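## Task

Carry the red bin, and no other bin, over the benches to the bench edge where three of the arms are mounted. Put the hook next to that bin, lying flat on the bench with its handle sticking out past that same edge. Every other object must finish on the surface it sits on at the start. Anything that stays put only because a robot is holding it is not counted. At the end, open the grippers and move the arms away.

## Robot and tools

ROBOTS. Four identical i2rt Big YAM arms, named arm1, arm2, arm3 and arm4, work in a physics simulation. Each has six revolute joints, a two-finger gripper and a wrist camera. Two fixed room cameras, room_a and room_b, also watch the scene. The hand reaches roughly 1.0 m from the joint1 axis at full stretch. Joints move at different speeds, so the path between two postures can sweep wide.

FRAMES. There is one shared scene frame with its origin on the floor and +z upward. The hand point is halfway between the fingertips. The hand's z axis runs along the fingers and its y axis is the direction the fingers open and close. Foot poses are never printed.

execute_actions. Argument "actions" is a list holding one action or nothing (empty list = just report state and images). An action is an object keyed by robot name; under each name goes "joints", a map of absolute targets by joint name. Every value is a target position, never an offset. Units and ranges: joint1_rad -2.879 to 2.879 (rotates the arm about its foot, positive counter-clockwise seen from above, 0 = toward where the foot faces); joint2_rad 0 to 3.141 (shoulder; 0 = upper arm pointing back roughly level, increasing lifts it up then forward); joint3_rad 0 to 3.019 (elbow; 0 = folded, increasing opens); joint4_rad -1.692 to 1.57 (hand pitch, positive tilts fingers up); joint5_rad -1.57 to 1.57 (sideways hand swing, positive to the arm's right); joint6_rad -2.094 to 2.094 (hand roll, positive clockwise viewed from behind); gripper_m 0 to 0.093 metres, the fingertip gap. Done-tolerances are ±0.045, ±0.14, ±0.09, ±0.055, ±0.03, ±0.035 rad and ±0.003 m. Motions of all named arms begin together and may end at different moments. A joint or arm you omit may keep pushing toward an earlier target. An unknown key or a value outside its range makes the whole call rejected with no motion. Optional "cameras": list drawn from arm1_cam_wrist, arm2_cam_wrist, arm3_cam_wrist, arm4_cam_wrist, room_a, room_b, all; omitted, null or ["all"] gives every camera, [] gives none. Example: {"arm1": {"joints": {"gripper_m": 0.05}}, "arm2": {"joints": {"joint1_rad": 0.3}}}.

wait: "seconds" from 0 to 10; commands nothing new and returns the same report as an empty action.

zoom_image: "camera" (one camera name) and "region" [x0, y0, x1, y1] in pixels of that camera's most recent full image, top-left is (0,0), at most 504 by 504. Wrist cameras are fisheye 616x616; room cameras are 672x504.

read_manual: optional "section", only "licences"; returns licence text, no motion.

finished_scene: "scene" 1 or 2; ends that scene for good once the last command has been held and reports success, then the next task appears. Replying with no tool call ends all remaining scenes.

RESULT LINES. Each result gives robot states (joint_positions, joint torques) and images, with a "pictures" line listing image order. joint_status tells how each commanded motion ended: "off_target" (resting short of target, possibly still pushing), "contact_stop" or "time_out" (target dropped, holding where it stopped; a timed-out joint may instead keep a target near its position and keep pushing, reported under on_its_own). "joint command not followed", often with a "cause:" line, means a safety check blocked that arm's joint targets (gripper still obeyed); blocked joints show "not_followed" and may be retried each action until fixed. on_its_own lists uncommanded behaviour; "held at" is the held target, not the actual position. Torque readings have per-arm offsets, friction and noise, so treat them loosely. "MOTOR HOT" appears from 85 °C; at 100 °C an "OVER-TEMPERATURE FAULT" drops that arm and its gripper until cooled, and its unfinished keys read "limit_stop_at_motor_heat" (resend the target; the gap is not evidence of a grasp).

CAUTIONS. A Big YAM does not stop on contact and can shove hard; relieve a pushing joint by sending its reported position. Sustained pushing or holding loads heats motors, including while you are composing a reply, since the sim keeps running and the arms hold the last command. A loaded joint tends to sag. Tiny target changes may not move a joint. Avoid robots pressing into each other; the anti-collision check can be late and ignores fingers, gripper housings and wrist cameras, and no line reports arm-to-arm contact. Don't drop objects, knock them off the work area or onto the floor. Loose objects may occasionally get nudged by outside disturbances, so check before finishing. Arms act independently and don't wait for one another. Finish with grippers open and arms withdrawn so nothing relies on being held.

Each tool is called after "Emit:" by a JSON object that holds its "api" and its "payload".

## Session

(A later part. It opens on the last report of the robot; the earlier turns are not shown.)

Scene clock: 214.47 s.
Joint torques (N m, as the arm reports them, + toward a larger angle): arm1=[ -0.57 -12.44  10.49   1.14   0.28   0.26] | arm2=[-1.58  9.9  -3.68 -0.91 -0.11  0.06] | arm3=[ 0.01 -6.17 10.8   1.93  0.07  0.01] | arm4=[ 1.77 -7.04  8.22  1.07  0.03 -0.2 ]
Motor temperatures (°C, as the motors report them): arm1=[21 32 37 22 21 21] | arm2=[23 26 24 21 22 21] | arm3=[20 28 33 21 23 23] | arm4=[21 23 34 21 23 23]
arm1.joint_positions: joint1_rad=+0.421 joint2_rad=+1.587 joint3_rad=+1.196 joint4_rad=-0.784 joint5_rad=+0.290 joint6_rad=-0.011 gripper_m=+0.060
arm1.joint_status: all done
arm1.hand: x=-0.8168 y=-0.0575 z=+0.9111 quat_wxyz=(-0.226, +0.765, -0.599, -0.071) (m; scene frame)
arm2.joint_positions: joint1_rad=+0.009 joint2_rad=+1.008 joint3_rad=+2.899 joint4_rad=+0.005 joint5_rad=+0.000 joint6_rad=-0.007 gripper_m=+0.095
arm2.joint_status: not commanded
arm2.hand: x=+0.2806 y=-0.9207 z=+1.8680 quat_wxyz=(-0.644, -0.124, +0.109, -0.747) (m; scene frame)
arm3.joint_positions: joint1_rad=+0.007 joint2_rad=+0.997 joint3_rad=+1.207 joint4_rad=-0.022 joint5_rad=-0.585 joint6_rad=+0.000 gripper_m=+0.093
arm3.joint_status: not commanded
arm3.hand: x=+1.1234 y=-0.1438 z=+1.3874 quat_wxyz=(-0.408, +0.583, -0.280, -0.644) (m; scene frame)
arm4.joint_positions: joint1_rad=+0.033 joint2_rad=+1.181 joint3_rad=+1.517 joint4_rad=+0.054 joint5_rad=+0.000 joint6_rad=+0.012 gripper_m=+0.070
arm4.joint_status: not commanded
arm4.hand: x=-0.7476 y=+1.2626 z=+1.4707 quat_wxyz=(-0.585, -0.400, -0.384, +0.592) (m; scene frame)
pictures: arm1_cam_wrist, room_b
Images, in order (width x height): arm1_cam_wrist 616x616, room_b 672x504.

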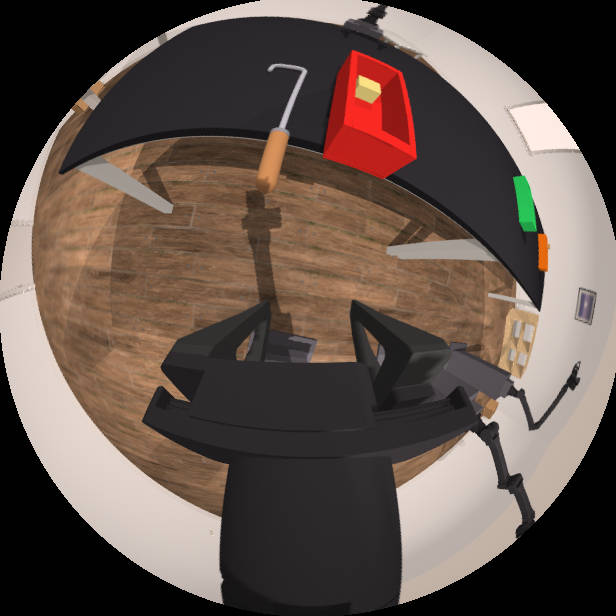

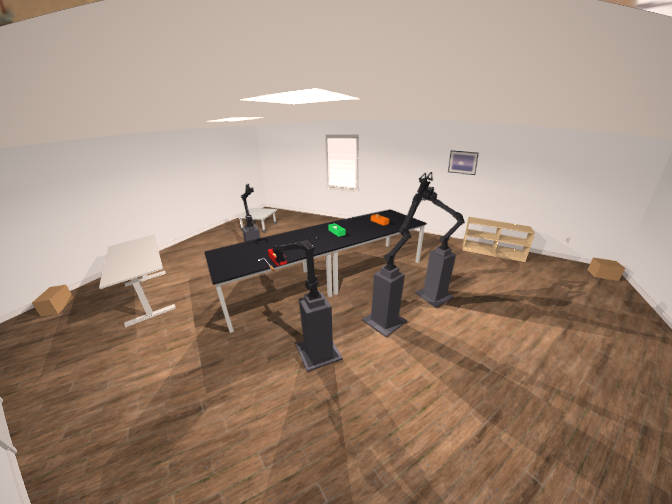

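Emit:
{"api": "execute_actions", "payload": {"actions": [{"arm1":{"joints":{"joint1_rad":0.18,"joint5_rad":0,"joint3_rad":1.09,"joint4_rad":1.1}}}], "cameras": []}}

Emit:
{"api": "execute_actions", "payload": {"actions": [{"arm1":{"joints":{"joint2_rad":2.18}}}], "cameras": ["arm1_cam_wrist"]}}

Emit:
{"api": "execute_actions", "payload": {"actions": [{"arm1":{"joints":{"joint2_rad":2.3,"joint3_rad":1.4,"joint4_rad":0.93}}}], "cameras": ["arm1_cam_wrist"]}}

Emit:
{"api": "execute_actions", "payload": {"actions": [{"arm1":{"joints":{"joint2_rad":1.3,"joint3_rad":0.9,"joint4_rad":-0.5}}}], "cameras": ["arm1_cam_wrist"]}}

Scene clock: 224.23 s.
Joint torques (N m, as the arm reports them, + toward a larger angle): arm1=[  0.02 -12.59  10.24   3.13   0.     0.23] | arm2=[-1.56 10.11 -3.51 -0.89 -0.09  0.05] | arm3=[ 0.35 -5.87 10.88  2.    0.05 -0.03] | arm4=[ 1.74 -7.08  8.22  1.07  0.03 -0.2 ]
Motor temperatures (°C, as the motors report them): arm1=[21 31 36 22 21 21] | arm2=[23 26 24 21 22 21] | arm3=[20 28 33 21 23 23] | arm4=[21 23 34 21 23 23]
arm1.joint_positions: joint1_rad=+0.173 joint2_rad=+1.588 joint3_rad=+1.088 joint4_rad=+1.077 joint5_rad=+0.003 joint6_rad=-0.010 gripper_m=+0.060
arm1.joint_status: all done
arm1.hand: x=-0.7333 y=+0.0491 z=+1.2264 quat_wxyz=(-0.610, +0.345, -0.333, -0.632) (m; scene frame)
arm2.joint_positions: joint1_rad=+0.009 joint2_rad=+1.008 joint3_rad=+2.899 joint4_rad=+0.005 joint5_rad=+0.000 joint6_rad=-0.007 gripper_m=+0.095
arm2.joint_status: not commanded
arm2.hand: x=+0.2806 y=-0.9207 z=+1.8680 quat_wxyz=(-0.644, -0.124, +0.109, -0.747) (m; scene frame)
arm3.joint_positions: joint1_rad=+0.007 joint2_rad=+0.997 joint3_rad=+1.207 joint4_rad=-0.022 joint5_rad=-0.585 joint6_rad=+0.000 gripper_m=+0.093
arm3.joint_status: not commanded
arm3.hand: x=+1.1234 y=-0.1438 z=+1.3874 quat_wxyz=(-0.408, +0.583, -0.280, -0.644) (m; scene frame)
arm4.joint_positions: joint1_rad=+0.033 joint2_rad=+1.181 joint3_rad=+1.517 joint4_rad=+0.054 joint5_rad=+0.000 joint6_rad=+0.012 gripper_m=+0.070
arm4.joint_status: not commanded
arm4.hand: x=-0.7476 y=+1.2626 z=+1.4707 quat_wxyz=(-0.585, -0.400, -0.384, +0.592) (m; scene frame)
pictures: none
No camera images: the call's "cameras" was empty. Leave "cameras" out to get every camera's image.

Scene clock: 225.60 s.
Joint torques (N m, as the arm reports them, + toward a larger angle): arm1=[  0.07 -18.19   6.86   3.15   0.     0.22] | arm2=[-1.5   9.42 -3.57 -0.91 -0.1   0.06] | arm3=[ 0.11 -5.81 10.8   1.94  0.07 -0.03] | arm4=[ 1.74 -7.08  8.22  1.07  0.03 -0.2 ]
Motor temperatures (°C, as the motors report them): arm1=[21 31 36 22 21 21] | arm2=[23 26 24 21 22 21] | arm3=[20 28 33 21 23 23] | arm4=[21 23 34 21 23 23]
arm1.joint_positions: joint1_rad=+0.173 joint2_rad=+2.191 joint3_rad=+1.084 joint4_rad=+1.090 joint5_rad=+0.003 joint6_rad=-0.010 gripper_m=+0.060
arm1.joint_status: all done
arm1.hand: x=-0.7392 y=+0.1227 z=+0.8202 quat_wxyz=(-0.485, +0.516, -0.495, -0.503) (m; scene frame)
arm2.joint_positions: joint1_rad=+0.009 joint2_rad=+1.008 joint3_rad=+2.899 joint4_rad=+0.005 joint5_rad=+0.000 joint6_rad=-0.007 gripper_m=+0.095
arm2.joint_status: not commanded
arm2.hand: x=+0.2806 y=-0.9207 z=+1.8680 quat_wxyz=(-0.644, -0.124, +0.109, -0.747) (m; scene frame)
arm3.joint_positions: joint1_rad=+0.007 joint2_rad=+0.997 joint3_rad=+1.207 joint4_rad=-0.022 joint5_rad=-0.585 joint6_rad=+0.000 gripper_m=+0.093
arm3.joint_status: not commanded
arm3.hand: x=+1.1234 y=-0.1438 z=+1.3874 quat_wxyz=(-0.408, +0.583, -0.280, -0.644) (m; scene frame)
arm4.joint_positions: joint1_rad=+0.033 joint2_rad=+1.181 joint3_rad=+1.517 joint4_rad=+0.054 joint5_rad=+0.000 joint6_rad=+0.012 gripper_m=+0.070
arm4.joint_status: not commanded
arm4.hand: x=-0.7476 y=+1.2626 z=+1.4707 quat_wxyz=(-0.585, -0.400, -0.384, +0.592) (m; scene frame)
pictures: arm1_cam_wrist
Images, in order (width x height): arm1_cam_wrist 616x616.

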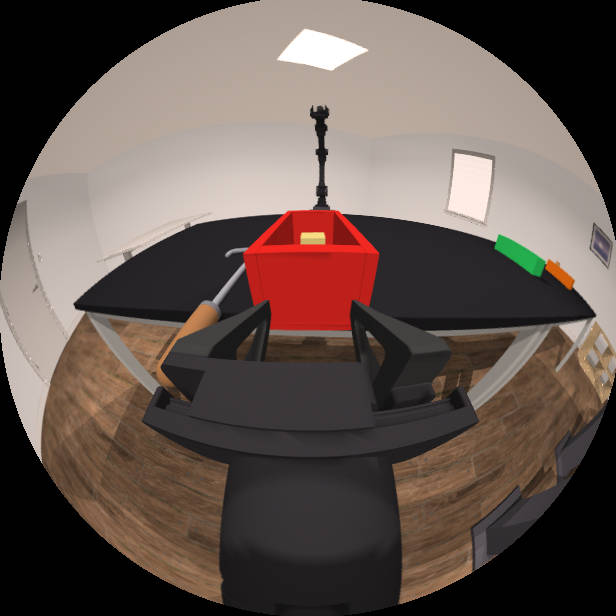

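Scene clock: 226.63 s.
Joint torques (N m, as the arm reports them, + toward a larger angle): arm1=[ -0.16 -18.65  10.91   2.16   0.01   0.22] | arm2=[-1.14  9.28 -3.65 -0.94 -0.1   0.05] | arm3=[ 0.13 -6.   10.79  1.98  0.04 -0.02] | arm4=[ 1.74 -7.08  8.21  1.07  0.03 -0.19]
Motor temperatures (°C, as the motors report them): arm1=[21 31 36 22 21 21] | arm2=[23 26 24 21 22 21] | arm3=[20 28 33 21 23 23] | arm4=[21 23 34 21 23 23]
arm1.joint_positions: joint1_rad=+0.173 joint2_rad=+2.288 joint3_rad=+1.366 joint4_rad=+0.945 joint5_rad=+0.002 joint6_rad=-0.010 gripper_m=+0.060
arm1.joint_status: all done
arm1.hand: x=-0.7428 y=+0.2073 z=+0.8387 quat_wxyz=(-0.495, +0.506, -0.485, -0.513) (m; scene frame)
arm2.joint_positions: joint1_rad=+0.009 joint2_rad=+1.008 joint3_rad=+2.899 joint4_rad=+0.005 joint5_rad=+0.000 joint6_rad=-0.007 gripper_m=+0.095
arm2.joint_status: not commanded
arm2.hand: x=+0.2806 y=-0.9207 z=+1.8680 quat_wxyz=(-0.644, -0.124, +0.109, -0.747) (m; scene frame)
arm3.joint_positions: joint1_rad=+0.007 joint2_rad=+0.997 joint3_rad=+1.207 joint4_rad=-0.022 joint5_rad=-0.585 joint6_rad=+0.000 gripper_m=+0.093
arm3.joint_status: not commanded
arm3.hand: x=+1.1234 y=-0.1438 z=+1.3874 quat_wxyz=(-0.408, +0.583, -0.280, -0.644) (m; scene frame)
arm4.joint_positions: joint1_rad=+0.033 joint2_rad=+1.181 joint3_rad=+1.517 joint4_rad=+0.054 joint5_rad=+0.000 joint6_rad=+0.012 gripper_m=+0.070
arm4.joint_status: not commanded
arm4.hand: x=-0.7476 y=+1.2626 z=+1.4707 quat_wxyz=(-0.585, -0.400, -0.384, +0.592) (m; scene frame)
pictures: arm1_cam_wrist
Images, in order (width x height): arm1_cam_wrist 616x616.

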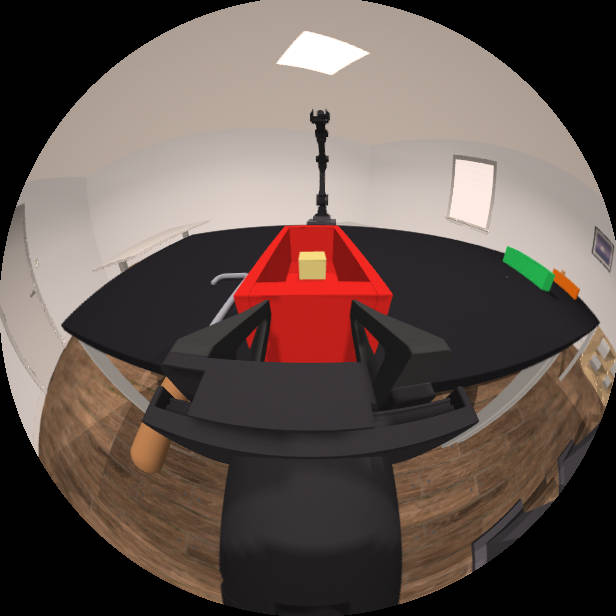

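Scene clock: 228.37 s.
Joint torques (N m, as the arm reports them, + toward a larger angle): arm1=[ 0.   -8.96 10.01  1.6   0.01  0.22] | arm2=[-1.55  9.54 -3.64 -0.86 -0.1   0.06] | arm3=[ 0.07 -5.72 10.77  2.03  0.06  0.  ] | arm4=[ 1.75 -7.07  8.21  1.07  0.03 -0.19]
Motor temperatures (°C, as the motors report them): arm1=[21 31 36 22 21 21] | arm2=[23 26 24 21 22 21] | arm3=[20 28 33 21 23 23] | arm4=[21 23 34 21 23 23]
arm1.joint_positions: joint1_rad=+0.173 joint2_rad=+1.295 joint3_rad=+0.907 joint4_rad=-0.484 joint5_rad=+0.002 joint6_rad=-0.010 gripper_m=+0.060
arm1.joint_status: all done
arm1.hand: x=-0.7291 y=-0.0946 z=+0.9490 quat_wxyz=(-0.235, +0.681, -0.649, -0.246) (m; scene frame)
arm2.joint_positions: joint1_rad=+0.009 joint2_rad=+1.008 joint3_rad=+2.899 joint4_rad=+0.005 joint5_rad=+0.000 joint6_rad=-0.007 gripper_m=+0.095
arm2.joint_status: not commanded
arm2.hand: x=+0.2806 y=-0.9207 z=+1.8680 quat_wxyz=(-0.644, -0.124, +0.109, -0.747) (m; scene frame)
arm3.joint_positions: joint1_rad=+0.007 joint2_rad=+0.997 joint3_rad=+1.207 joint4_rad=-0.022 joint5_rad=-0.585 joint6_rad=+0.000 gripper_m=+0.093
arm3.joint_status: not commanded
arm3.hand: x=+1.1234 y=-0.1438 z=+1.3874 quat_wxyz=(-0.408, +0.583, -0.280, -0.644) (m; scene frame)
arm4.joint_positions: joint1_rad=+0.033 joint2_rad=+1.181 joint3_rad=+1.517 joint4_rad=+0.054 joint5_rad=+0.000 joint6_rad=+0.012 gripper_m=+0.070
arm4.joint_status: not commanded
arm4.hand: x=-0.7476 y=+1.2626 z=+1.4707 quat_wxyz=(-0.585, -0.400, -0.384, +0.592) (m; scene frame)
pictures: arm1_cam_wrist
Images, in order (width x height): arm1_cam_wrist 616x616.

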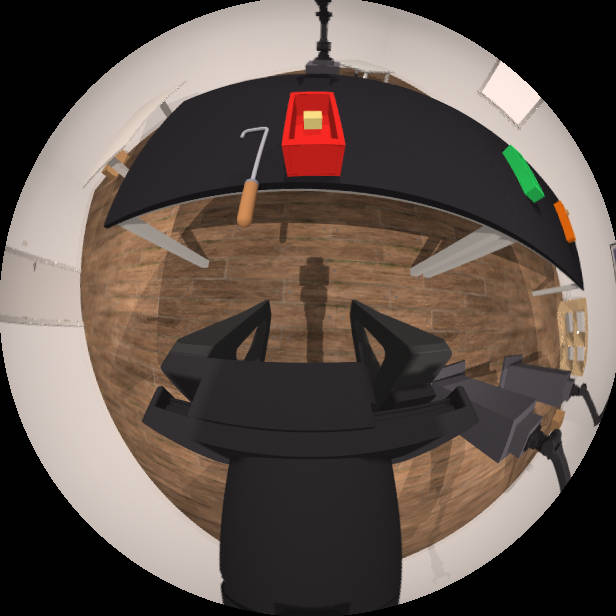

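Emit:
{"api": "finished_scene", "payload": {"scene": 1}}

The scene is finished: the task was done.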